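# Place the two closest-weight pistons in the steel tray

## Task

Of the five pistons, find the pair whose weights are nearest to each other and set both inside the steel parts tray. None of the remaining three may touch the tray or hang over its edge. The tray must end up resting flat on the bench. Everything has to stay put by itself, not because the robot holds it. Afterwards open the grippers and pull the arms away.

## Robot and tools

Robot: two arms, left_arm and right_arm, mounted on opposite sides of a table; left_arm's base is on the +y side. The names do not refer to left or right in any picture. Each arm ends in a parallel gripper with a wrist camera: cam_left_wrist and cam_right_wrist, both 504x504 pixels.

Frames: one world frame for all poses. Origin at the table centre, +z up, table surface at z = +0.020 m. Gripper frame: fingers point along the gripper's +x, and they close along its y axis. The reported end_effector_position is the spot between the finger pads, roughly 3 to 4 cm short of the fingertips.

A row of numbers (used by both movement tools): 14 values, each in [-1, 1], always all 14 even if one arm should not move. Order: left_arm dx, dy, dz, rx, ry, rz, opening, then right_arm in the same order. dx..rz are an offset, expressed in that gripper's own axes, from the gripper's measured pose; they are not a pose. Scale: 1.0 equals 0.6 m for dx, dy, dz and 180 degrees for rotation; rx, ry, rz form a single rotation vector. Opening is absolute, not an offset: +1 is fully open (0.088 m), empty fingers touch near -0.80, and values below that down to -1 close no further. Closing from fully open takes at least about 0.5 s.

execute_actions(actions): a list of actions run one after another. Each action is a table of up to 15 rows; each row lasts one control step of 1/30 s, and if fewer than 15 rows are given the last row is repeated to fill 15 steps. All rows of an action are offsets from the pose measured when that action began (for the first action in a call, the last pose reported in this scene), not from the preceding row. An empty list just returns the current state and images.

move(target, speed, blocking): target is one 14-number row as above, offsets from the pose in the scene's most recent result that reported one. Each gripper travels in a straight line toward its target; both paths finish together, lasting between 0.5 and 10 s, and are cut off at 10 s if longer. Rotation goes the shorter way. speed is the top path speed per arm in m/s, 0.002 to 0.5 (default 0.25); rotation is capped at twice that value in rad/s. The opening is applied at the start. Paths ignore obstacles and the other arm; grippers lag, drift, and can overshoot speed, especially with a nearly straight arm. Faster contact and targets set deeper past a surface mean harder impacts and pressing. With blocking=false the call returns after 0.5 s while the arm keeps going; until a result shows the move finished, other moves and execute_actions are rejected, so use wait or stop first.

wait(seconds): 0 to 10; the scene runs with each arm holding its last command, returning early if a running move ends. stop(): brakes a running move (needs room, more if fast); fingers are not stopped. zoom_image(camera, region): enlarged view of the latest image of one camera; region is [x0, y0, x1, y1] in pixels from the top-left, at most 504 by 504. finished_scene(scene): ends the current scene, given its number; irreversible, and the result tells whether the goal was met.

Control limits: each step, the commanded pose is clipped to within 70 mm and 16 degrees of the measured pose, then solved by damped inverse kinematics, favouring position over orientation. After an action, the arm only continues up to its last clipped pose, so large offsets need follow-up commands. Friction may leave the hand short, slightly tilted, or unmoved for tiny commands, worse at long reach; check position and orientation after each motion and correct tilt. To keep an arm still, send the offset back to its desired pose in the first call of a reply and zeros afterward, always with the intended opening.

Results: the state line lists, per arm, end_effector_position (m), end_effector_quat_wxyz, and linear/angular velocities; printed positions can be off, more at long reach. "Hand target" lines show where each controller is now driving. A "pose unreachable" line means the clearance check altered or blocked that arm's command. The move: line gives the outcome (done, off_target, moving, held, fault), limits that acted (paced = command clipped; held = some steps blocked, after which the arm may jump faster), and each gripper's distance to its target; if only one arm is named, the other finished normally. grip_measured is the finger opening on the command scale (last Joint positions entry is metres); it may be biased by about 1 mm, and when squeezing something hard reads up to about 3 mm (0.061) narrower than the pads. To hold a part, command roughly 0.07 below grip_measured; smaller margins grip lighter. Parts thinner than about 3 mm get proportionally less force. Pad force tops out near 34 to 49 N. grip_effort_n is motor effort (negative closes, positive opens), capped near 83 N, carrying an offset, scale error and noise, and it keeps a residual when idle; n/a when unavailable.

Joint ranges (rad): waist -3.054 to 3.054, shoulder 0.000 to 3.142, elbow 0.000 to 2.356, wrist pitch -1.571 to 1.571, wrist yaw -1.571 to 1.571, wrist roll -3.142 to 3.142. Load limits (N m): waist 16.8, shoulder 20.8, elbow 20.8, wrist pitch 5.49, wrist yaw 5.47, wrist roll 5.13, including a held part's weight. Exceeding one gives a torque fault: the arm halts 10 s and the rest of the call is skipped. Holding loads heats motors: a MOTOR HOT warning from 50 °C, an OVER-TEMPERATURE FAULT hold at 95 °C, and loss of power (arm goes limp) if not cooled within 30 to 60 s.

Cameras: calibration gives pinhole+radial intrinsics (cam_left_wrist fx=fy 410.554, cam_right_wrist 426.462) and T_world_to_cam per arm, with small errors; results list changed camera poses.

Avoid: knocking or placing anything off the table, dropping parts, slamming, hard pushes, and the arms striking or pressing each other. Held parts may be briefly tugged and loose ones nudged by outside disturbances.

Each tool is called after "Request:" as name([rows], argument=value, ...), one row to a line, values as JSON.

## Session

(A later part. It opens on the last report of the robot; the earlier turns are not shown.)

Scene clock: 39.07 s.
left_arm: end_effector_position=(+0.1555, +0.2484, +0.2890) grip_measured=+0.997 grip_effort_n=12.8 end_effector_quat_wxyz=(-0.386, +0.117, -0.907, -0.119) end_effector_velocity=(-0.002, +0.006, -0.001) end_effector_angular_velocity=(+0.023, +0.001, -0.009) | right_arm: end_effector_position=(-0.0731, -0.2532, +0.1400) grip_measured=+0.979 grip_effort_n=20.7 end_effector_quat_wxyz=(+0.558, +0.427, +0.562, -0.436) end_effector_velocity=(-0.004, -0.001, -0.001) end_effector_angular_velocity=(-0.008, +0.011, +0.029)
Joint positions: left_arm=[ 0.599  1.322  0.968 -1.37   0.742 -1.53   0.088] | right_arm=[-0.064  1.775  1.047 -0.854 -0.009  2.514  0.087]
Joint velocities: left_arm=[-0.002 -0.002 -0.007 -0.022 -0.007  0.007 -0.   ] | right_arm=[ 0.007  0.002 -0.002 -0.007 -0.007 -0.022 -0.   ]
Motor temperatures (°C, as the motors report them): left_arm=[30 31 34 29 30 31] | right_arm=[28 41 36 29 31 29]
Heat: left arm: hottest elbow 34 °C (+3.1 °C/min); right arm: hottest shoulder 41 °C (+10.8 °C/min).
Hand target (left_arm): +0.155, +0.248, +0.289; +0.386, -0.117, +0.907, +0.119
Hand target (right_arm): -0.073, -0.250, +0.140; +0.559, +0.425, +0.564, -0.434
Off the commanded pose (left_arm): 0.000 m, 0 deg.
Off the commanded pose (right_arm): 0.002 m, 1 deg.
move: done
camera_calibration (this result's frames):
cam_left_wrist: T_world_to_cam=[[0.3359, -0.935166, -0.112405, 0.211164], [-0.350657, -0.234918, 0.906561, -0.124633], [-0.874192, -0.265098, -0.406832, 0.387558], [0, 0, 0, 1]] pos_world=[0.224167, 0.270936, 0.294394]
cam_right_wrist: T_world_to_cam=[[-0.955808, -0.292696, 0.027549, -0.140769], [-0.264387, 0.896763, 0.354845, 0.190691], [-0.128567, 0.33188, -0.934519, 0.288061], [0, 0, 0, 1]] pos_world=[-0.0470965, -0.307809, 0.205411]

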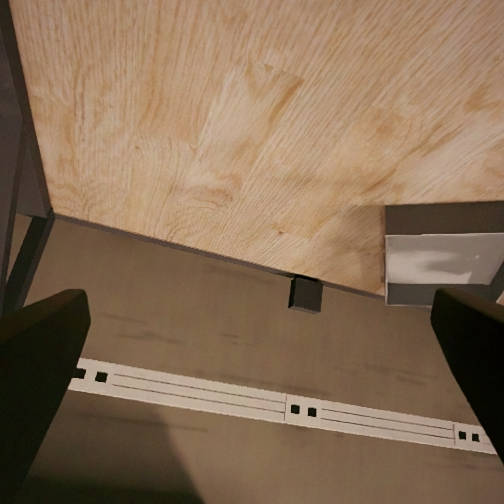

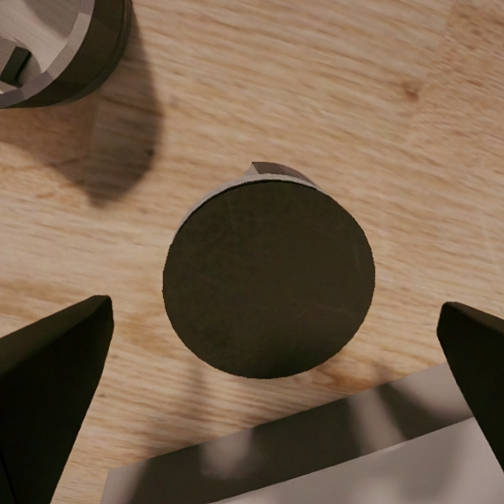

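Request:
move(target=[0,0,0,0,0,0,1,0.118,0,0.008,0,0,0,1], speed=0.12)

Request:
move(target=[0,0,0,0,0,0,1,0,0,0,0,0,0,0.48])

Request:
move(target=[0,0,0,0,0,0,1,-0.17,0,0,0,0.006,0.01,0.48])

Request:
move(target=[0,0,0,0,0,0,1,0,0.442,0.077,0.333,0,0,0.48], speed=0.35)

Scene clock: 44.57 s.
left_arm: end_effector_position=(+0.1555, +0.2484, +0.2890) grip_measured=+0.997 grip_effort_n=12.8 end_effector_quat_wxyz=(-0.386, +0.117, -0.907, -0.119) end_effector_velocity=(-0.000, +0.005, -0.000) end_effector_angular_velocity=(+0.038, +0.003, +0.017) | right_arm: end_effector_position=(-0.0726, -0.2536, +0.0740) grip_measured=+0.979 grip_effort_n=20.7 end_effector_quat_wxyz=(+0.556, +0.433, +0.564, -0.431) end_effector_velocity=(-0.001, -0.002, -0.003) end_effector_angular_velocity=(-0.004, +0.009, +0.020)
Joint positions: left_arm=[ 0.599  1.322  0.968 -1.37   0.742 -1.53   0.088] | right_arm=[-0.066  1.918  0.917 -0.564 -0.009  2.512  0.087]
Joint velocities: left_arm=[ 0.002 -0.002 -0.002 -0.022 -0.007 -0.022 -0.   ] | right_arm=[-0.002  0.007 -0.007  0.007 -0.007 -0.022 -0.   ]
Motor temperatures (°C, as the motors report them): left_arm=[30 31 34 29 30 31] | right_arm=[28 40 36 29 31 29]
Heat: left arm: hottest elbow 34 °C (+2.7 °C/min); right arm: hottest shoulder 40 °C (+8.1 °C/min).
Hand target (left_arm): +0.155, +0.248, +0.289; +0.386, -0.117, +0.907, +0.119
Hand target (right_arm): -0.074, -0.259, +0.069; +0.558, +0.427, +0.562, -0.437
Off the commanded pose (left_arm): 0.000 m, 0 deg.
Off the commanded pose (right_arm): 0.007 m, 1 deg.
move: done
camera_calibration (this result's frames):
cam_left_wrist: T_world_to_cam=[[0.3359, -0.935166, -0.112405, 0.211164], [-0.350657, -0.234918, 0.906561, -0.124633], [-0.874192, -0.265098, -0.406832, 0.387558], [0, 0, 0, 1]] pos_world=[0.224167, 0.270936, 0.294394]
cam_right_wrist: T_world_to_cam=[[-0.955833, -0.293411, 0.0171249, -0.137929], [-0.266932, 0.891007, 0.367224, 0.212054], [-0.123006, 0.346434, -0.929975, 0.230329], [0, 0, 0, 1]] pos_world=[-0.0469013, -0.309205, 0.138691]

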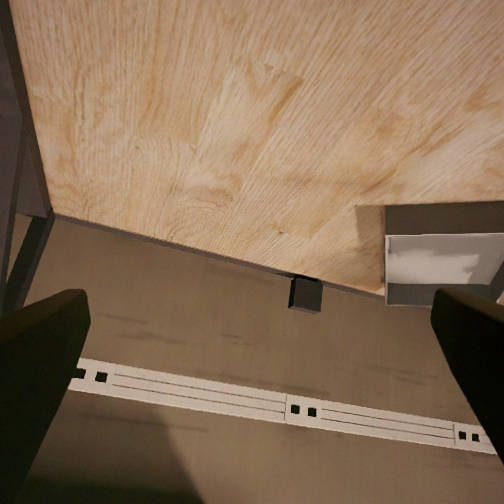

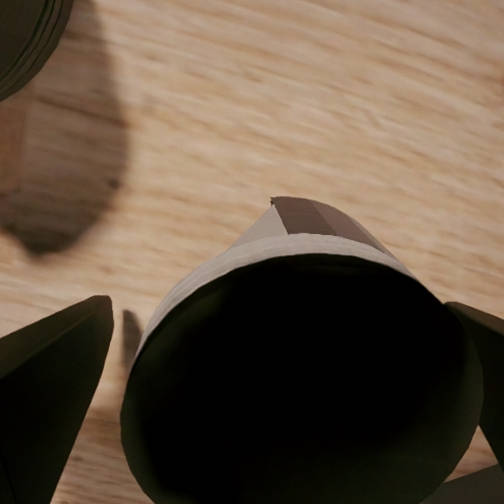

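Scene clock: 45.07 s.
left_arm: end_effector_position=(+0.1555, +0.2484, +0.2890) grip_measured=+0.997 grip_effort_n=13.3 end_effector_quat_wxyz=(-0.386, +0.117, -0.907, -0.119) end_effector_velocity=(+0.001, -0.000, -0.002) end_effector_angular_velocity=(+0.005, -0.007, +0.002) | right_arm: end_effector_position=(-0.0727, -0.2537, +0.0740) grip_measured=+0.613 grip_effort_n=-83.5 end_effector_quat_wxyz=(+0.556, +0.433, +0.564, -0.431) end_effector_velocity=(-0.002, -0.005, +0.000) end_effector_angular_velocity=(-0.018, +0.015, -0.010)
Joint positions: left_arm=[ 0.599  1.322  0.968 -1.37   0.742 -1.53   0.088] | right_arm=[-0.066  1.918  0.917 -0.564 -0.01   2.512  0.069]
Joint velocities: left_arm=[-0.002  0.002 -0.002  0.007 -0.007 -0.007 -0.   ] | right_arm=[-0.002 -0.002 -0.002 -0.022 -0.007  0.007 -0.   ]
Motor temperatures (°C, as the motors report them): left_arm=[30 31 34 29 30 31] | right_arm=[28 40 36 29 31 29]
Heat: left arm: hottest elbow 34 °C (+2.7 °C/min); right arm: hottest shoulder 40 °C (+8.0 °C/min).
Hand target (left_arm): +0.155, +0.248, +0.289; +0.386, -0.117, +0.907, +0.119
Hand target (right_arm): -0.073, -0.254, +0.074; +0.556, +0.433, +0.564, -0.431
Off the commanded pose (left_arm): 0.000 m, 0 deg.
Off the commanded pose (right_arm): 0.000 m, 0 deg.
move: done
camera_calibration (this result's frames):
cam_left_wrist: T_world_to_cam=[[0.3359, -0.935166, -0.112405, 0.211164], [-0.350657, -0.234918, 0.906561, -0.124633], [-0.874192, -0.265098, -0.406832, 0.387558], [0, 0, 0, 1]] pos_world=[0.224167, 0.270936, 0.294394]
cam_right_wrist: T_world_to_cam=[[-0.955824, -0.293409, 0.0176608, -0.138064], [-0.266753, 0.891086, 0.367163, 0.212119], [-0.123466, 0.346233, -0.929989, 0.230255], [0, 0, 0, 1]] pos_world=[-0.0469529, -0.309247, 0.13869]

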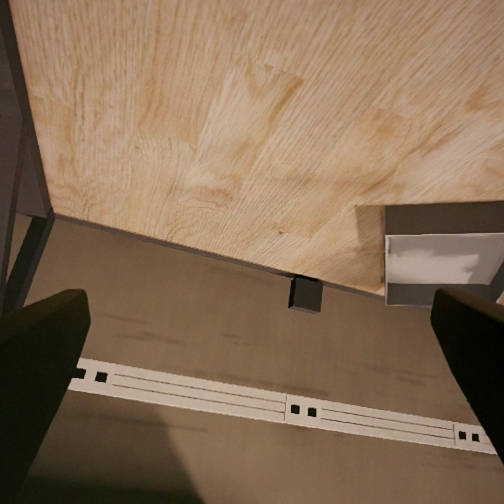

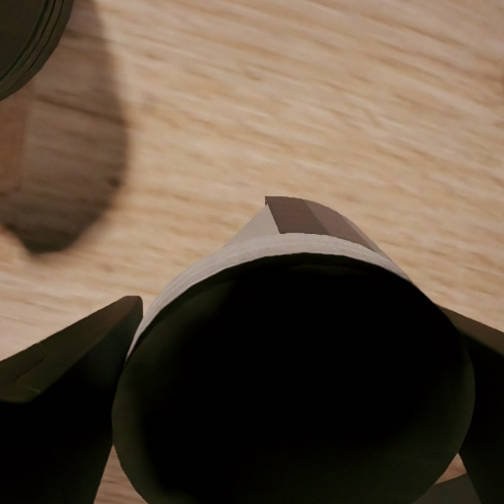

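Scene clock: 46.10 s.
left_arm: end_effector_position=(+0.1555, +0.2484, +0.2890) grip_measured=+0.997 grip_effort_n=12.8 end_effector_quat_wxyz=(-0.386, +0.117, -0.907, -0.119) end_effector_velocity=(+0.000, -0.004, +0.001) end_effector_angular_velocity=(-0.023, -0.001, +0.004) | right_arm: end_effector_position=(-0.0729, -0.2596, +0.1679) grip_measured=+0.613 grip_effort_n=-83.5 end_effector_quat_wxyz=(+0.560, +0.436, +0.560, -0.428) end_effector_velocity=(+0.002, -0.001, +0.006) end_effector_angular_velocity=(-0.001, -0.008, +0.019)
Joint positions: left_arm=[ 0.599  1.322  0.968 -1.37   0.742 -1.53   0.088] | right_arm=[-0.066  1.691  1.069 -0.938  0.003  2.512  0.069]
Joint velocities: left_arm=[-0.002 -0.002  0.002  0.022  0.007 -0.007 -0.   ] | right_arm=[-0.002 -0.012  0.012 -0.022  0.007 -0.022 -0.   ]
Motor temperatures (°C, as the motors report them): left_arm=[30 31 34 29 30 31] | right_arm=[28 40 36 29 31 29]
Heat: left arm: hottest elbow 34 °C (+2.6 °C/min); right arm: hottest shoulder 40 °C (+7.8 °C/min).
Hand target (left_arm): +0.155, +0.248, +0.289; +0.386, -0.117, +0.907, +0.119
Hand target (right_arm): -0.071, -0.254, +0.176; +0.557, +0.446, +0.562, -0.418
Off the commanded pose (left_arm): 0.000 m, 0 deg.
Off the commanded pose (right_arm): 0.010 m, 2 deg.
move: off_target (right_arm)
camera_calibration (this result's frames):
cam_left_wrist: T_world_to_cam=[[0.3359, -0.935166, -0.112405, 0.211164], [-0.350657, -0.234918, 0.906561, -0.124633], [-0.874192, -0.265098, -0.406832, 0.387558], [0, 0, 0, 1]] pos_world=[0.224167, 0.270936, 0.294394]
cam_right_wrist: T_world_to_cam=[[-0.95601, -0.293308, 0.00394547, -0.139363], [-0.271829, 0.890896, 0.363885, 0.182983], [-0.110245, 0.346805, -0.931436, 0.321], [0, 0, 0, 1]] pos_world=[-0.0481037, -0.315219, 0.232956]

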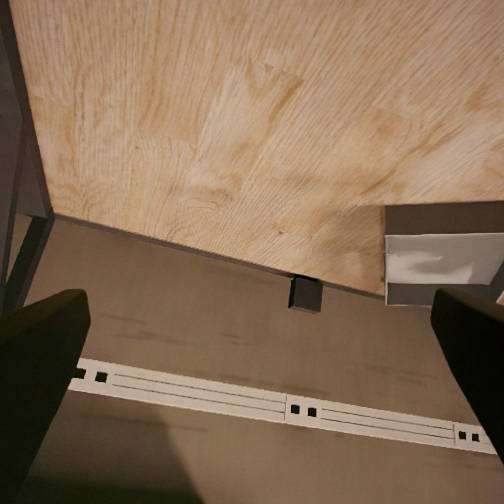

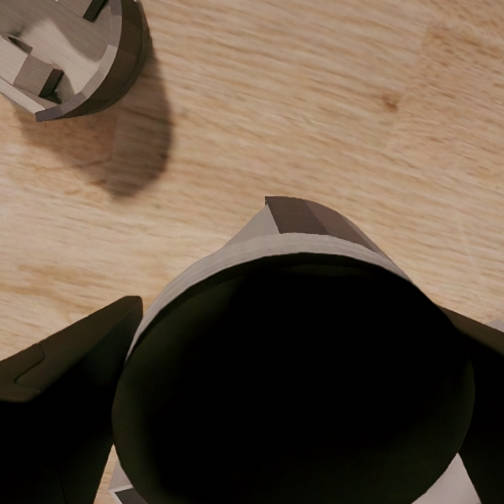

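Scene clock: 48.27 s.
left_arm: end_effector_position=(+0.1555, +0.2484, +0.2890) grip_measured=+0.997 grip_effort_n=12.8 end_effector_quat_wxyz=(-0.386, +0.117, -0.907, -0.119) end_effector_velocity=(-0.000, +0.003, +0.000) end_effector_angular_velocity=(+0.020, -0.003, +0.012) | right_arm: end_effector_position=(+0.1923, -0.2421, +0.1657) grip_measured=+0.613 grip_effort_n=-83.5 end_effector_quat_wxyz=(+0.272, +0.654, +0.271, -0.652) end_effector_velocity=(-0.000, -0.000, +0.003) end_effector_angular_velocity=(-0.008, +0.022, +0.005)
Joint positions: left_arm=[ 0.599  1.322  0.968 -1.37   0.742 -1.53   0.088] | right_arm=[-0.607  2.404  2.119 -1.283  0.003  3.011  0.069]
Joint velocities: left_arm=[-0.002 -0.007 -0.002 -0.007 -0.007 -0.022 -0.   ] | right_arm=[-0.002  0.022  0.051 -0.051 -0.007 -0.007 -0.   ]
Motor temperatures (°C, as the motors report them): left_arm=[30 32 34 29 30 31] | right_arm=[28 40 37 29 31 29]
Heat: left arm: hottest elbow 34 °C (+2.5 °C/min); right arm: hottest shoulder 40 °C (+7.5 °C/min).
Hand target (left_arm): +0.155, +0.248, +0.289; +0.386, -0.117, +0.907, +0.119
Hand target (right_arm): +0.196, -0.241, +0.167; +0.269, +0.657, +0.269, -0.650
Off the commanded pose (left_arm): 0.000 m, 0 deg.
Off the commanded pose (right_arm): 0.007 m, 1 deg.
move: done
camera_calibration (this result's frames):
cam_left_wrist: T_world_to_cam=[[0.3359, -0.935166, -0.112405, 0.211164], [-0.350657, -0.234918, 0.906561, -0.124633], [-0.874192, -0.265098, -0.406832, 0.387558], [0, 0, 0, 1]] pos_world=[0.224167, 0.270936, 0.294394]
cam_right_wrist: T_world_to_cam=[[-0.73692, 0.6759, 0.0103642, 0.310752], [0.633505, 0.685187, 0.359431, 0.017143], [0.235838, 0.271438, -0.933114, 0.257541], [0, 0, 0, 1]] pos_world=[0.157401, -0.29169, 0.230933]

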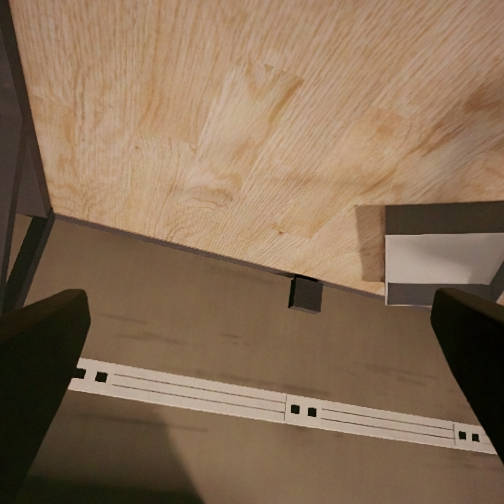

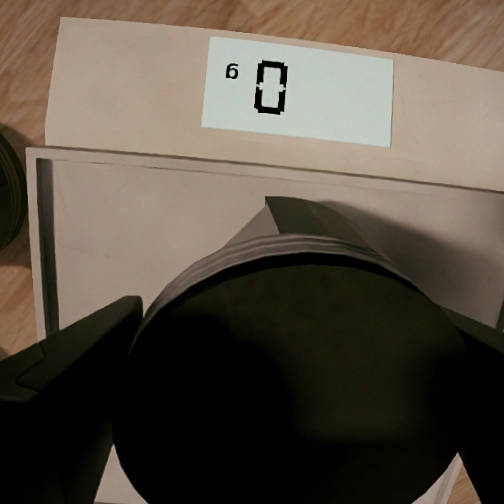

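Request:
move(target=[0,0,0,0,0,0,1,0.04,-0.012,-0.005,0,0,0,0.5], speed=0.05)

Request:
move(target=[0,0,0,0,0,0,1,0,0,0,0,0,0,1])

Request:
execute_actions([
  [[0,0,0,0,0,0,1,0,0,0,0,0,0,0.5]],
  [[0,0,0,0,0,0,1,-0.04,0,0,0,0,0,0.5]],
])

Request:
move(target=[0,0,0,0,0,0,1,-0.012,-0.265,0.253,-0.333,0,0,0.5], speed=0.35)

Scene clock: 53.13 s.
left_arm: end_effector_position=(+0.1555, +0.2484, +0.2890) grip_measured=+0.997 grip_effort_n=12.3 end_effector_quat_wxyz=(-0.386, +0.117, -0.907, -0.119) end_effector_velocity=(+0.002, +0.000, -0.003) end_effector_angular_velocity=(+0.010, -0.020, -0.000) | right_arm: end_effector_position=(+0.1922, -0.2344, +0.1480) grip_measured=+0.613 grip_effort_n=-83.5 end_effector_quat_wxyz=(+0.270, +0.659, +0.272, -0.647) end_effector_velocity=(-0.004, -0.000, -0.001) end_effector_angular_velocity=(-0.002, +0.014, +0.010)
Joint positions: left_arm=[ 0.599  1.322  0.968 -1.37   0.742 -1.53   0.088] | right_arm=[-0.594  2.418  2.073 -1.208  0.003  3.025  0.069]
Joint velocities: left_arm=[-0.002  0.002 -0.002  0.007 -0.022 -0.007  0.   ] | right_arm=[ 0.002 -0.002 -0.007 -0.007 -0.007 -0.007  0.   ]
Motor temperatures (°C, as the motors report them): left_arm=[30 32 34 29 30 31] | right_arm=[28 41 37 29 31 29]
Heat: left arm: hottest elbow 34 °C (+2.3 °C/min); right arm: hottest shoulder 41 °C (+7.9 °C/min).
Hand target (left_arm): +0.155, +0.248, +0.289; +0.386, -0.117, +0.907, +0.119
Hand target (right_arm): +0.189, -0.235, +0.142; +0.272, +0.654, +0.271, -0.652
Off the commanded pose (left_arm): 0.000 m, 0 deg.
Off the commanded pose (right_arm): 0.007 m, 1 deg.
move: done
camera_calibration (this result's frames):
cam_left_wrist: T_world_to_cam=[[0.3359, -0.935166, -0.112405, 0.211164], [-0.350657, -0.234918, 0.906561, -0.124633], [-0.874192, -0.265098, -0.406832, 0.387558], [0, 0, 0, 1]] pos_world=[0.224167, 0.270936, 0.294394]
cam_right_wrist: T_world_to_cam=[[-0.736773, 0.676093, 0.00799759, 0.306042], [0.629382, 0.681451, 0.373501, 0.0161407], [0.247072, 0.280219, -0.927595, 0.238119], [0, 0, 0, 1]] pos_world=[0.156493, -0.284638, 0.212402]

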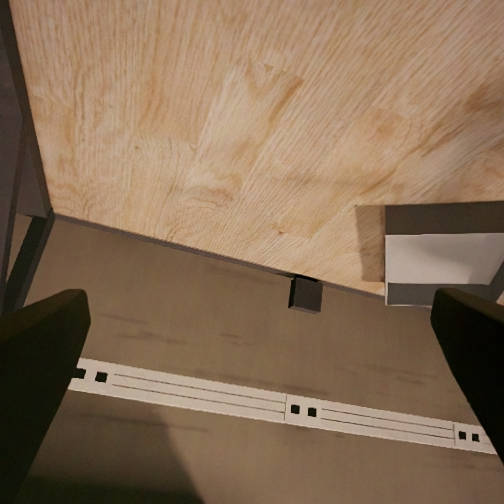

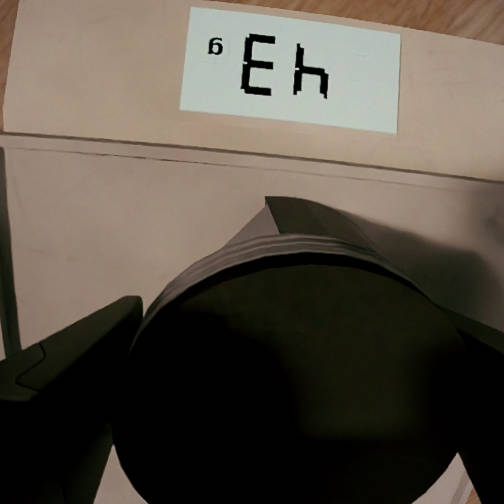

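Scene clock: 53.83 s.
left_arm: end_effector_position=(+0.1555, +0.2484, +0.2890) grip_measured=+0.997 grip_effort_n=13.3 end_effector_quat_wxyz=(-0.386, +0.117, -0.907, -0.119) end_effector_velocity=(+0.000, -0.000, -0.001) end_effector_angular_velocity=(+0.000, -0.008, +0.002) | right_arm: end_effector_position=(+0.1922, -0.2344, +0.1480) grip_measured=+0.977 grip_effort_n=20.7 end_effector_quat_wxyz=(+0.270, +0.659, +0.272, -0.647) end_effector_velocity=(-0.004, -0.003, +0.000) end_effector_angular_velocity=(-0.008, +0.022, +0.005)
Joint positions: left_arm=[ 0.599  1.322  0.968 -1.37   0.742 -1.53   0.088] | right_arm=[-0.594  2.418  2.073 -1.208  0.003  3.025  0.087]
Joint velocities: left_arm=[-0.002 -0.002 -0.002  0.007 -0.007 -0.007 -0.   ] | right_arm=[-0.002 -0.002 -0.002 -0.022 -0.007 -0.007  0.   ]
Motor temperatures (°C, as the motors report them): left_arm=[30 32 34 29 30 31] | right_arm=[28 42 37 29 31 29]
Heat: left arm: hottest elbow 34 °C (+2.2 °C/min); right arm: hottest shoulder 42 °C (+8.9 °C/min).
Hand target (left_arm): +0.155, +0.248, +0.289; +0.386, -0.117, +0.907, +0.119
Hand target (right_arm): +0.192, -0.234, +0.148; +0.270, +0.659, +0.272, -0.647
Off the commanded pose (left_arm): 0.000 m, 0 deg.
Off the commanded pose (right_arm): 0.000 m, 0 deg.
move: done
camera_calibration (this result's frames):
cam_left_wrist: T_world_to_cam=[[0.3359, -0.935166, -0.112405, 0.211164], [-0.350657, -0.234918, 0.906561, -0.124633], [-0.874192, -0.265098, -0.406832, 0.387558], [0, 0, 0, 1]] pos_world=[0.224167, 0.270936, 0.294394]
cam_right_wrist: T_world_to_cam=[[-0.736773, 0.676093, 0.00799759, 0.306042], [0.629382, 0.681451, 0.373501, 0.0161407], [0.247072, 0.280219, -0.927595, 0.238119], [0, 0, 0, 1]] pos_world=[0.156493, -0.284638, 0.212402]

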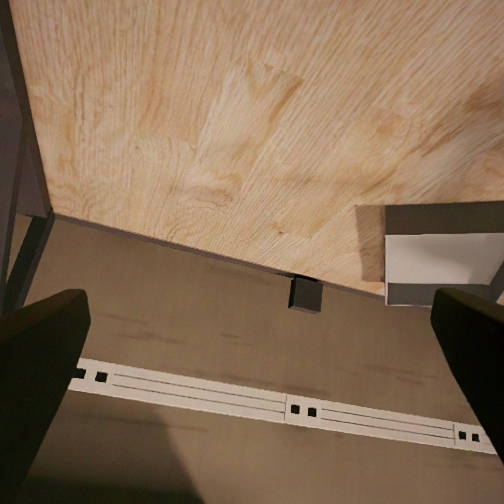

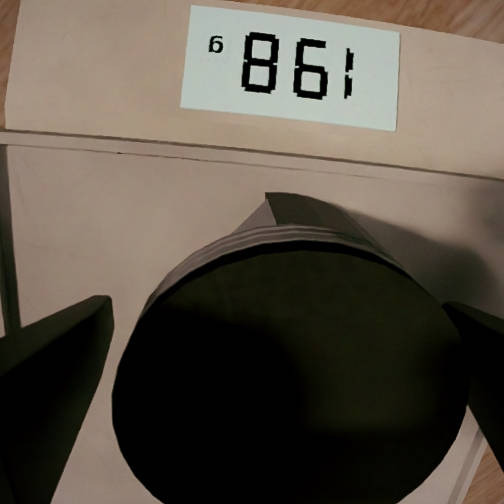

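Scene clock: 54.83 s.
left_arm: end_effector_position=(+0.1555, +0.2484, +0.2890) grip_measured=+0.997 grip_effort_n=13.3 end_effector_quat_wxyz=(-0.386, +0.117, -0.907, -0.119) end_effector_velocity=(+0.001, +0.003, -0.003) end_effector_angular_velocity=(+0.034, -0.014, +0.010) | right_arm: end_effector_position=(+0.1885, -0.2374, +0.1617) grip_measured=+0.613 grip_effort_n=-83.5 end_effector_quat_wxyz=(+0.273, +0.650, +0.269, -0.656) end_effector_velocity=(-0.001, -0.004, +0.008) end_effector_angular_velocity=(-0.013, +0.005, +0.005)
Joint positions: left_arm=[ 0.599  1.322  0.968 -1.37   0.742 -1.53   0.088] | right_arm=[-0.594  2.418  2.128 -1.289  0.003  3.025  0.069]
Joint velocities: left_arm=[-0.002  0.002 -0.002 -0.007 -0.022 -0.022 -0.   ] | right_arm=[-0.002 -0.007  0.017 -0.037  0.007 -0.007  0.   ]
Motor temperatures (°C, as the motors report them): left_arm=[30 32 34 29 30 31] | right_arm=[28 42 37 29 31 29]
Heat: left arm: hottest elbow 34 °C (+2.2 °C/min); right arm: hottest shoulder 42 °C (+8.8 °C/min).
Hand target (left_arm): +0.155, +0.248, +0.289; +0.386, -0.117, +0.907, +0.119
Hand target (right_arm): +0.192, -0.235, +0.172; +0.271, +0.659, +0.272, -0.647
Off the commanded pose (left_arm): 0.000 m, 0 deg.
Off the commanded pose (right_arm): 0.011 m, 2 deg.
camera_calibration (this result's frames):
cam_left_wrist: T_world_to_cam=[[0.3359, -0.935166, -0.112405, 0.211164], [-0.350657, -0.234918, 0.906561, -0.124633], [-0.874192, -0.265098, -0.406832, 0.387558], [0, 0, 0, 1]] pos_world=[0.224167, 0.270936, 0.294394]
cam_right_wrist: T_world_to_cam=[[-0.736566, 0.676262, 0.0118138, 0.304626], [0.636855, 0.687551, 0.348841, 0.0194273], [0.227785, 0.264468, -0.937108, 0.254006], [0, 0, 0, 1]] pos_world=[0.154146, -0.28654, 0.227655]

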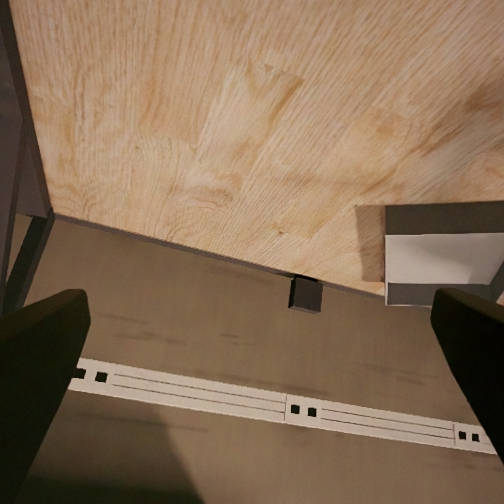

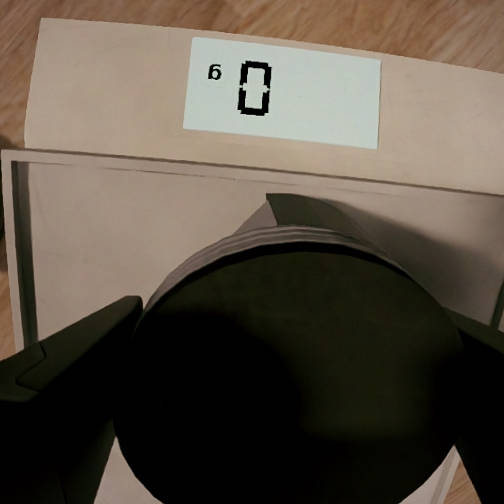

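Scene clock: 56.90 s.
left_arm: end_effector_position=(+0.1555, +0.2484, +0.2890) grip_measured=+0.997 grip_effort_n=12.8 end_effector_quat_wxyz=(-0.386, +0.117, -0.907, -0.119) end_effector_velocity=(-0.002, +0.003, -0.003) end_effector_angular_velocity=(+0.043, +0.003, +0.018) | right_arm: end_effector_position=(-0.0292, -0.2287, +0.1697) grip_measured=+0.613 grip_effort_n=-83.5 end_effector_quat_wxyz=(+0.559, +0.427, +0.560, -0.438) end_effector_velocity=(-0.005, -0.001, +0.001) end_effector_angular_velocity=(-0.003, +0.010, +0.015)
Joint positions: left_arm=[ 0.599  1.322  0.968 -1.37   0.742 -1.53   0.088] | right_arm=[-0.158  1.874  1.303 -1.015 -0.004  2.423  0.069]
Joint velocities: left_arm=[-0.007  0.002 -0.007 -0.007 -0.007 -0.037  0.   ] | right_arm=[ 0.007 -0.007 -0.007 -0.007 -0.007 -0.007 -0.   ]
Motor temperatures (°C, as the motors report them): left_arm=[30 32 34 29 30 31] | right_arm=[28 43 37 29 31 29]
Heat: left arm: hottest elbow 34 °C (+2.1 °C/min); right arm: hottest shoulder 43 °C (+9.5 °C/min).
Hand target (left_arm): +0.155, +0.248, +0.289; +0.386, -0.117, +0.907, +0.119
Hand target (right_arm): -0.031, -0.230, +0.172; +0.560, +0.428, +0.562, -0.432
Off the commanded pose (left_arm): 0.000 m, 0 deg.
Off the commanded pose (right_arm): 0.004 m, 1 deg.
move: done
camera_calibration (this result's frames):
cam_left_wrist: T_world_to_cam=[[0.3359, -0.935166, -0.112405, 0.211164], [-0.350657, -0.234918, 0.906561, -0.124633], [-0.874192, -0.265098, -0.406832, 0.387558], [0, 0, 0, 1]] pos_world=[0.224167, 0.270936, 0.294394]
cam_right_wrist: T_world_to_cam=[[-0.956419, -0.290795, 0.0264638, -0.0918553], [-0.263684, 0.899061, 0.349515, 0.171263], [-0.12543, 0.327305, -0.936557, 0.312716], [0, 0, 0, 1]] pos_world=[-0.00346907, -0.28304, 0.235448]

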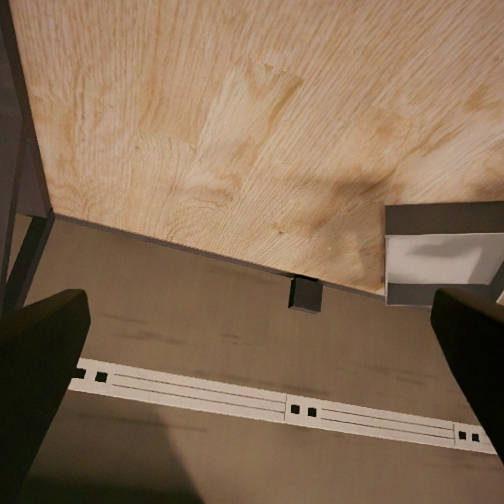

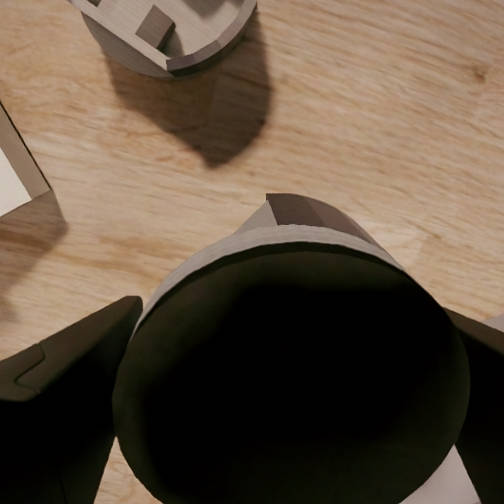

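Request:
move(target=[0,0,0,0,0,0,1,0.162,0,0,0,0,0,0.5], speed=0.12)

Request:
move(target=[0,0,0,0,0,0,1,0,0,0,0,0,0,1])

Request:
move(target=[0,0,0,0,0,0,1,-0.11,0,0,0,0.005,0.008,1])

Request:
move(target=[0,0,0,0,0,0,1,-0.1,-0.27,0.03,-0.2,0,0,1], speed=0.3)

Scene clock: 61.90 s.
left_arm: end_effector_position=(+0.1555, +0.2484, +0.2890) grip_measured=+0.997 grip_effort_n=12.3 end_effector_quat_wxyz=(-0.386, +0.117, -0.907, -0.119) end_effector_velocity=(-0.001, +0.005, -0.000) end_effector_angular_velocity=(+0.028, +0.001, +0.002) | right_arm: end_effector_position=(-0.0282, -0.2263, +0.0788) grip_measured=+0.613 grip_effort_n=-83.5 end_effector_quat_wxyz=(+0.558, +0.433, +0.561, -0.431) end_effector_velocity=(-0.000, +0.000, -0.001) end_effector_angular_velocity=(+0.005, +0.005, +0.005)
Joint positions: left_arm=[ 0.599  1.322  0.968 -1.37   0.742 -1.53   0.088] | right_arm=[-0.157  2.036  1.125 -0.656 -0.002  2.423  0.069]
Joint velocities: left_arm=[-0.002 -0.002 -0.002 -0.022 -0.007 -0.007 -0.   ] | right_arm=[-0.002  0.002 -0.002  0.007 -0.007 -0.007 -0.   ]
Motor temperatures (°C, as the motors report them): left_arm=[30 32 34 29 30 31] | right_arm=[28 43 37 29 31 29]
Heat: left arm: hottest elbow 34 °C (+2.0 °C/min); right arm: hottest shoulder 43 °C (+9.0 °C/min).
Hand target (left_arm): +0.155, +0.248, +0.289; +0.386, -0.117, +0.907, +0.119
Hand target (right_arm): -0.031, -0.230, +0.072; +0.559, +0.427, +0.560, -0.438
Off the commanded pose (left_arm): 0.000 m, 0 deg.
Off the commanded pose (right_arm): 0.008 m, 1 deg.
move: done
camera_calibration (this result's frames):
cam_left_wrist: T_world_to_cam=[[0.3359, -0.935166, -0.112405, 0.211164], [-0.350657, -0.234918, 0.906561, -0.124633], [-0.874192, -0.265098, -0.406832, 0.387558], [0, 0, 0, 1]] pos_world=[0.224167, 0.270936, 0.294394]
cam_right_wrist: T_world_to_cam=[[-0.956379, -0.291848, 0.0127668, -0.0869215], [-0.26771, 0.893095, 0.361543, 0.198637], [-0.116918, 0.342354, -0.932268, 0.230239], [0, 0, 0, 1]] pos_world=[-0.00303378, -0.281593, 0.143938]

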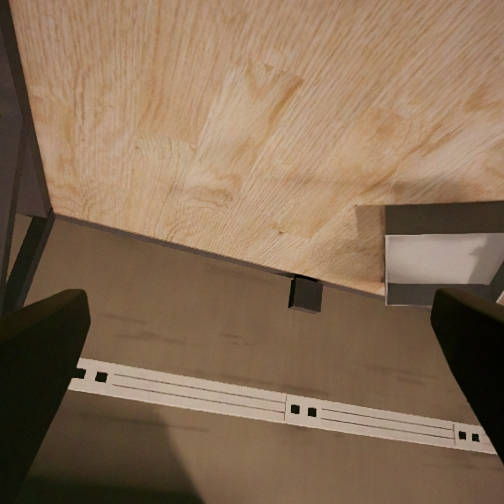

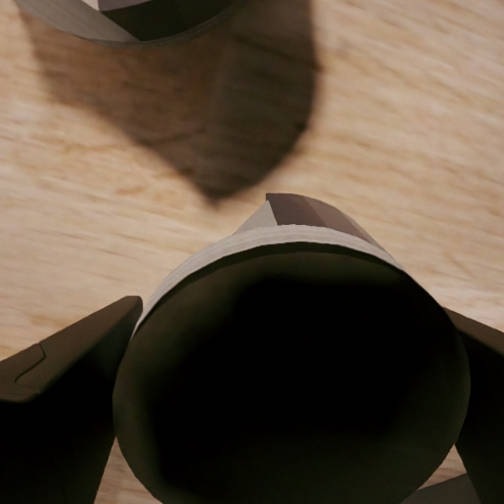

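Scene clock: 62.60 s.
left_arm: end_effector_position=(+0.1555, +0.2484, +0.2890) grip_measured=+0.997 grip_effort_n=12.8 end_effector_quat_wxyz=(-0.386, +0.117, -0.907, -0.119) end_effector_velocity=(+0.002, +0.002, -0.002) end_effector_angular_velocity=(+0.019, -0.017, +0.004) | right_arm: end_effector_position=(-0.0282, -0.2261, +0.0788) grip_measured=+0.977 grip_effort_n=20.7 end_effector_quat_wxyz=(+0.558, +0.434, +0.561, -0.431) end_effector_velocity=(-0.002, -0.007, -0.001) end_effector_angular_velocity=(-0.021, +0.019, +0.000)
Joint positions: left_arm=[ 0.599  1.322  0.968 -1.37   0.742 -1.53   0.088] | right_arm=[-0.157  2.036  1.125 -0.655 -0.002  2.423  0.087]
Joint velocities: left_arm=[ 0.002  0.002  0.002 -0.007 -0.022 -0.007  0.   ] | right_arm=[-0.007 -0.002 -0.007 -0.022 -0.007 -0.007  0.001]
Motor temperatures (°C, as the motors report them): left_arm=[30 32 34 29 30 31] | right_arm=[28 43 37 29 31 29]
Heat: left arm: hottest elbow 34 °C (+2.0 °C/min); right arm: hottest shoulder 43 °C (+9.1 °C/min).
Hand target (left_arm): +0.155, +0.248, +0.289; +0.386, -0.117, +0.907, +0.119
Hand target (right_arm): -0.028, -0.226, +0.079; +0.558, +0.433, +0.561, -0.431
Off the commanded pose (left_arm): 0.000 m, 0 deg.
Off the commanded pose (right_arm): 0.000 m, 0 deg.
move: done
camera_calibration (this result's frames):
cam_left_wrist: T_world_to_cam=[[0.3359, -0.935166, -0.112405, 0.211164], [-0.350657, -0.234918, 0.906561, -0.124633], [-0.874192, -0.265098, -0.406832, 0.387558], [0, 0, 0, 1]] pos_world=[0.224167, 0.270936, 0.294394]
cam_right_wrist: T_world_to_cam=[[-0.956384, -0.291857, 0.0122416, -0.0867676], [-0.267833, 0.892848, 0.362061, 0.198424], [-0.1166, 0.34299, -0.932074, 0.230334], [0, 0, 0, 1]] pos_world=[-0.0029816, -0.281489, 0.143909]

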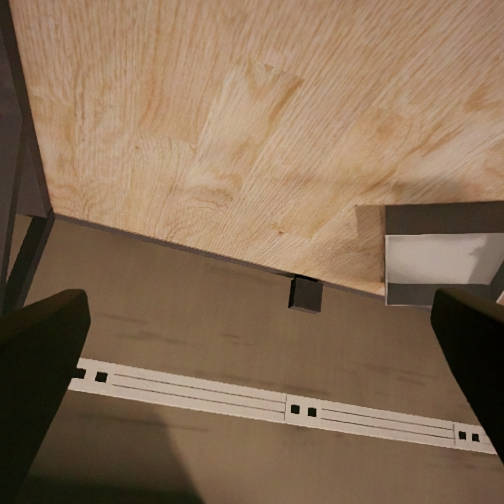

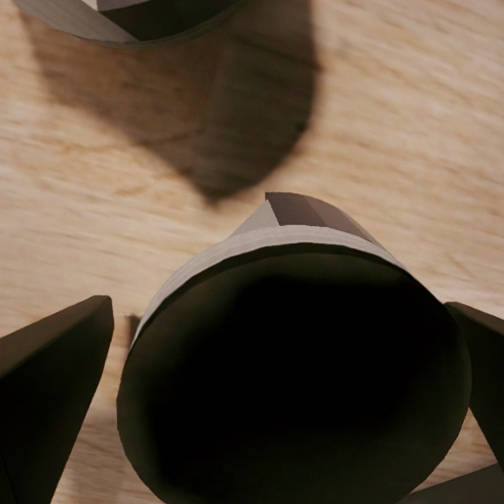

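Scene clock: 63.53 s.
left_arm: end_effector_position=(+0.1555, +0.2484, +0.2890) grip_measured=+0.997 grip_effort_n=12.8 end_effector_quat_wxyz=(-0.386, +0.117, -0.907, -0.119) end_effector_velocity=(-0.001, -0.001, +0.001) end_effector_angular_velocity=(+0.001, +0.005, +0.015) | right_arm: end_effector_position=(-0.0291, -0.2304, +0.1384) grip_measured=+0.979 grip_effort_n=20.7 end_effector_quat_wxyz=(+0.560, +0.437, +0.559, -0.427) end_effector_velocity=(+0.000, +0.001, +0.008) end_effector_angular_velocity=(+0.010, +0.003, +0.005)
Joint positions: left_arm=[ 0.599  1.322  0.968 -1.37   0.742 -1.53   0.088] | right_arm=[-0.157  1.893  1.195 -0.859  0.004  2.423  0.087]
Joint velocities: left_arm=[-0.002 -0.007 -0.002  0.007  0.007 -0.022 -0.   ] | right_arm=[-0.002 -0.017  0.012 -0.022 -0.007 -0.007  0.   ]
Motor temperatures (°C, as the motors report them): left_arm=[30 32 34 29 30 31] | right_arm=[28 43 37 29 31 29]
Heat: left arm: hottest elbow 34 °C (+2.0 °C/min); right arm: hottest shoulder 43 °C (+9.1 °C/min).
Hand target (left_arm): +0.155, +0.248, +0.289; +0.386, -0.117, +0.907, +0.119
Hand target (right_arm): -0.028, -0.226, +0.145; +0.559, +0.444, +0.560, -0.420
Off the commanded pose (left_arm): 0.000 m, 0 deg.
Off the commanded pose (right_arm): 0.008 m, 1 deg.
move: done
camera_calibration (this result's frames):
cam_left_wrist: T_world_to_cam=[[0.3359, -0.935166, -0.112405, 0.211164], [-0.350657, -0.234918, 0.906561, -0.124633], [-0.874192, -0.265098, -0.406832, 0.387558], [0, 0, 0, 1]] pos_world=[0.224167, 0.270936, 0.294394]
cam_right_wrist: T_world_to_cam=[[-0.956469, -0.291829, 0.00148424, -0.0881885], [-0.271367, 0.891253, 0.363355, 0.179773], [-0.10736, 0.347136, -0.931649, 0.288343], [0, 0, 0, 1]] pos_world=[-0.00460846, -0.286053, 0.203444]

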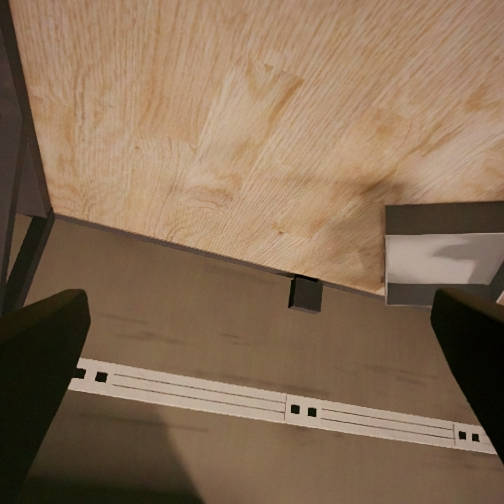

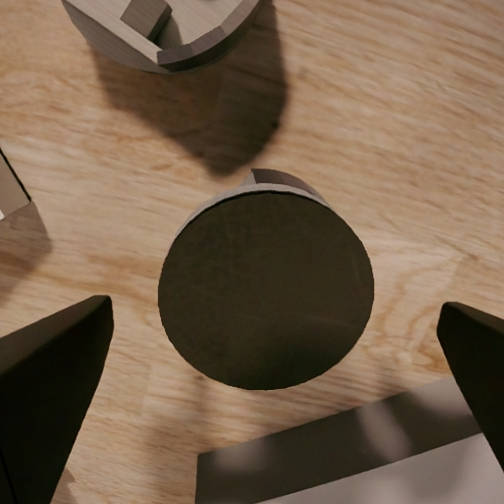

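Scene clock: 65.23 s.
left_arm: end_effector_position=(+0.1555, +0.2484, +0.2890) grip_measured=+0.997 grip_effort_n=13.3 end_effector_quat_wxyz=(-0.386, +0.117, -0.907, -0.119) end_effector_velocity=(-0.000, +0.002, -0.001) end_effector_angular_velocity=(+0.014, -0.003, +0.002) | right_arm: end_effector_position=(-0.1823, -0.2830, +0.1998) grip_measured=+0.979 grip_effort_n=20.7 end_effector_quat_wxyz=(+0.664, +0.246, +0.667, -0.231) end_effector_velocity=(-0.001, -0.001, +0.002) end_effector_angular_velocity=(+0.003, -0.007, -0.000)
Joint positions: left_arm=[ 0.599  1.322  0.968 -1.37   0.742 -1.53   0.088] | right_arm=[ 0.325  1.479  0.987 -1.057  0.004  2.278  0.087]
Joint velocities: left_arm=[-0.002 -0.002 -0.002 -0.007 -0.007 -0.007 -0.   ] | right_arm=[ 0.007 -0.007  0.002 -0.007  0.007  0.007 -0.   ]
Motor temperatures (°C, as the motors report them): left_arm=[30 32 34 29 30 31] | right_arm=[28 43 37 29 31 29]
Heat: left arm: hottest elbow 34 °C (+2.0 °C/min); right arm: hottest shoulder 43 °C (+9.1 °C/min).
Hand target (left_arm): +0.155, +0.248, +0.289; +0.386, -0.117, +0.907, +0.119
Hand target (right_arm): -0.183, -0.287, +0.198; +0.666, +0.244, +0.665, -0.233
Off the commanded pose (left_arm): 0.000 m, 0 deg.
Off the commanded pose (right_arm): 0.007 m, 1 deg.
move: done
camera_calibration (this result's frames):
cam_left_wrist: T_world_to_cam=[[0.3359, -0.935166, -0.112405, 0.211164], [-0.350657, -0.234918, 0.906561, -0.124633], [-0.874192, -0.265098, -0.406832, 0.387558], [0, 0, 0, 1]] pos_world=[0.224167, 0.270936, 0.294394]
cam_right_wrist: T_world_to_cam=[[-0.603217, -0.797553, -0.00621616, -0.327306], [-0.743387, 0.559391, 0.366686, -0.0178588], [-0.288974, 0.225812, -0.930324, 0.279705], [0, 0, 0, 1]] pos_world=[-0.129885, -0.314214, 0.26473]

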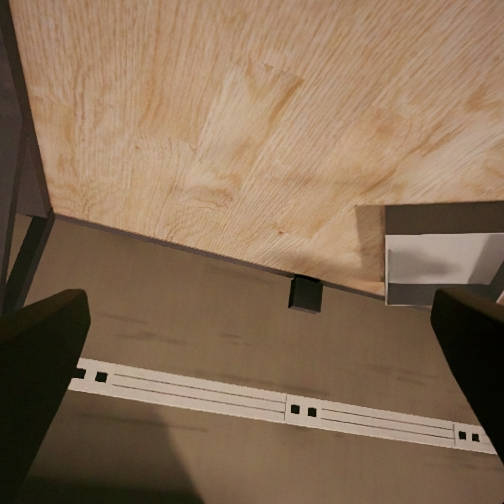

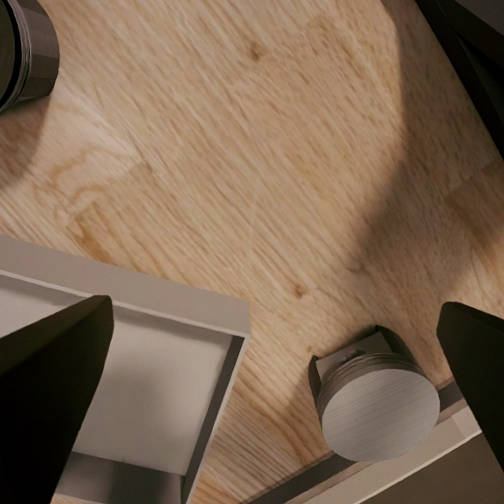

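Request:
move(target=[0,0,0,0,0,0,1,0.1,-0.12,-0.186,-0.2,0,0,1], speed=0.3)

Scene clock: 68.60 s.
left_arm: end_effector_position=(+0.1555, +0.2484, +0.2890) grip_measured=+0.997 grip_effort_n=12.8 end_effector_quat_wxyz=(-0.386, +0.117, -0.907, -0.119) end_effector_velocity=(-0.001, +0.002, -0.001) end_effector_angular_velocity=(+0.019, -0.002, -0.003) | right_arm: end_effector_position=(-0.3128, -0.2691, +0.1401) grip_measured=+0.979 grip_effort_n=20.7 end_effector_quat_wxyz=(+0.707, +0.030, +0.707, -0.018) end_effector_velocity=(+0.001, -0.005, -0.002) end_effector_angular_velocity=(-0.027, -0.006, +0.010)
Joint positions: left_arm=[ 0.599  1.322  0.968 -1.37   0.742 -1.53   0.088] | right_arm=[ 0.79   1.746  1.013 -0.822  0.009  2.122  0.087]
Joint velocities: left_arm=[-0.007  0.002 -0.002 -0.007 -0.007 -0.007 -0.   ] | right_arm=[ 0.002  0.007  0.002 -0.022 -0.007 -0.007  0.   ]
Motor temperatures (°C, as the motors report them): left_arm=[30 32 34 29 30 31] | right_arm=[28 42 37 29 31 29]
Heat: left arm: hottest elbow 34 °C (+2.0 °C/min); right arm: hottest shoulder 42 °C (+8.1 °C/min).
Hand target (left_arm): +0.155, +0.248, +0.289; +0.386, -0.117, +0.907, +0.119
Hand target (right_arm): -0.316, -0.266, +0.140; +0.706, +0.030, +0.707, -0.013
Off the commanded pose (left_arm): 0.000 m, 0 deg.
Off the commanded pose (right_arm): 0.003 m, 1 deg.
move: done
camera_calibration (this result's frames):
cam_left_wrist: T_world_to_cam=[[0.3359, -0.935166, -0.112405, 0.211164], [-0.350657, -0.234918, 0.906561, -0.124633], [-0.874192, -0.265098, -0.406832, 0.387558], [0, 0, 0, 1]] pos_world=[0.224167, 0.270936, 0.294394]
cam_right_wrist: T_world_to_cam=[[-0.0265526, -0.99964, -0.00392072, -0.269611], [-0.933687, 0.0233992, 0.357326, -0.303227], [-0.357106, 0.0131486, -0.933971, 0.105243], [0, 0, 0, 1]] pos_world=[-0.252695, -0.263803, 0.205588]

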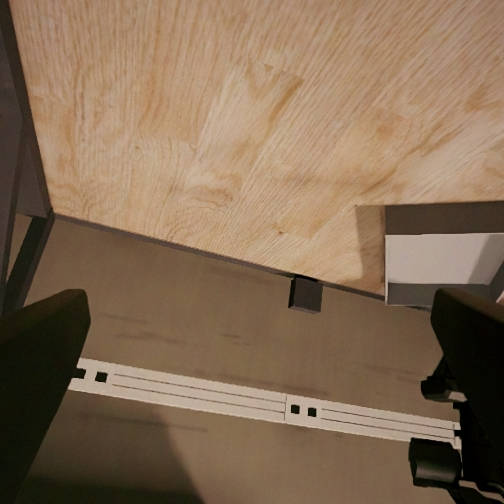

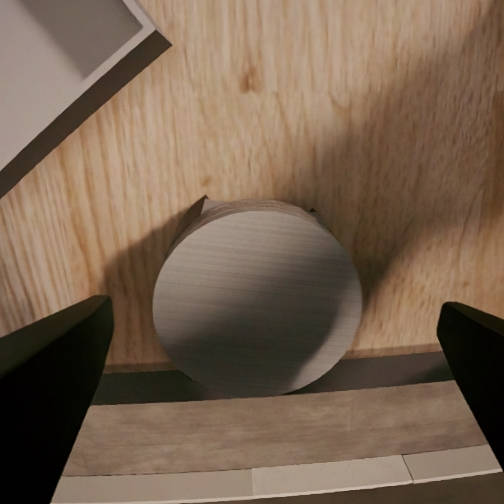

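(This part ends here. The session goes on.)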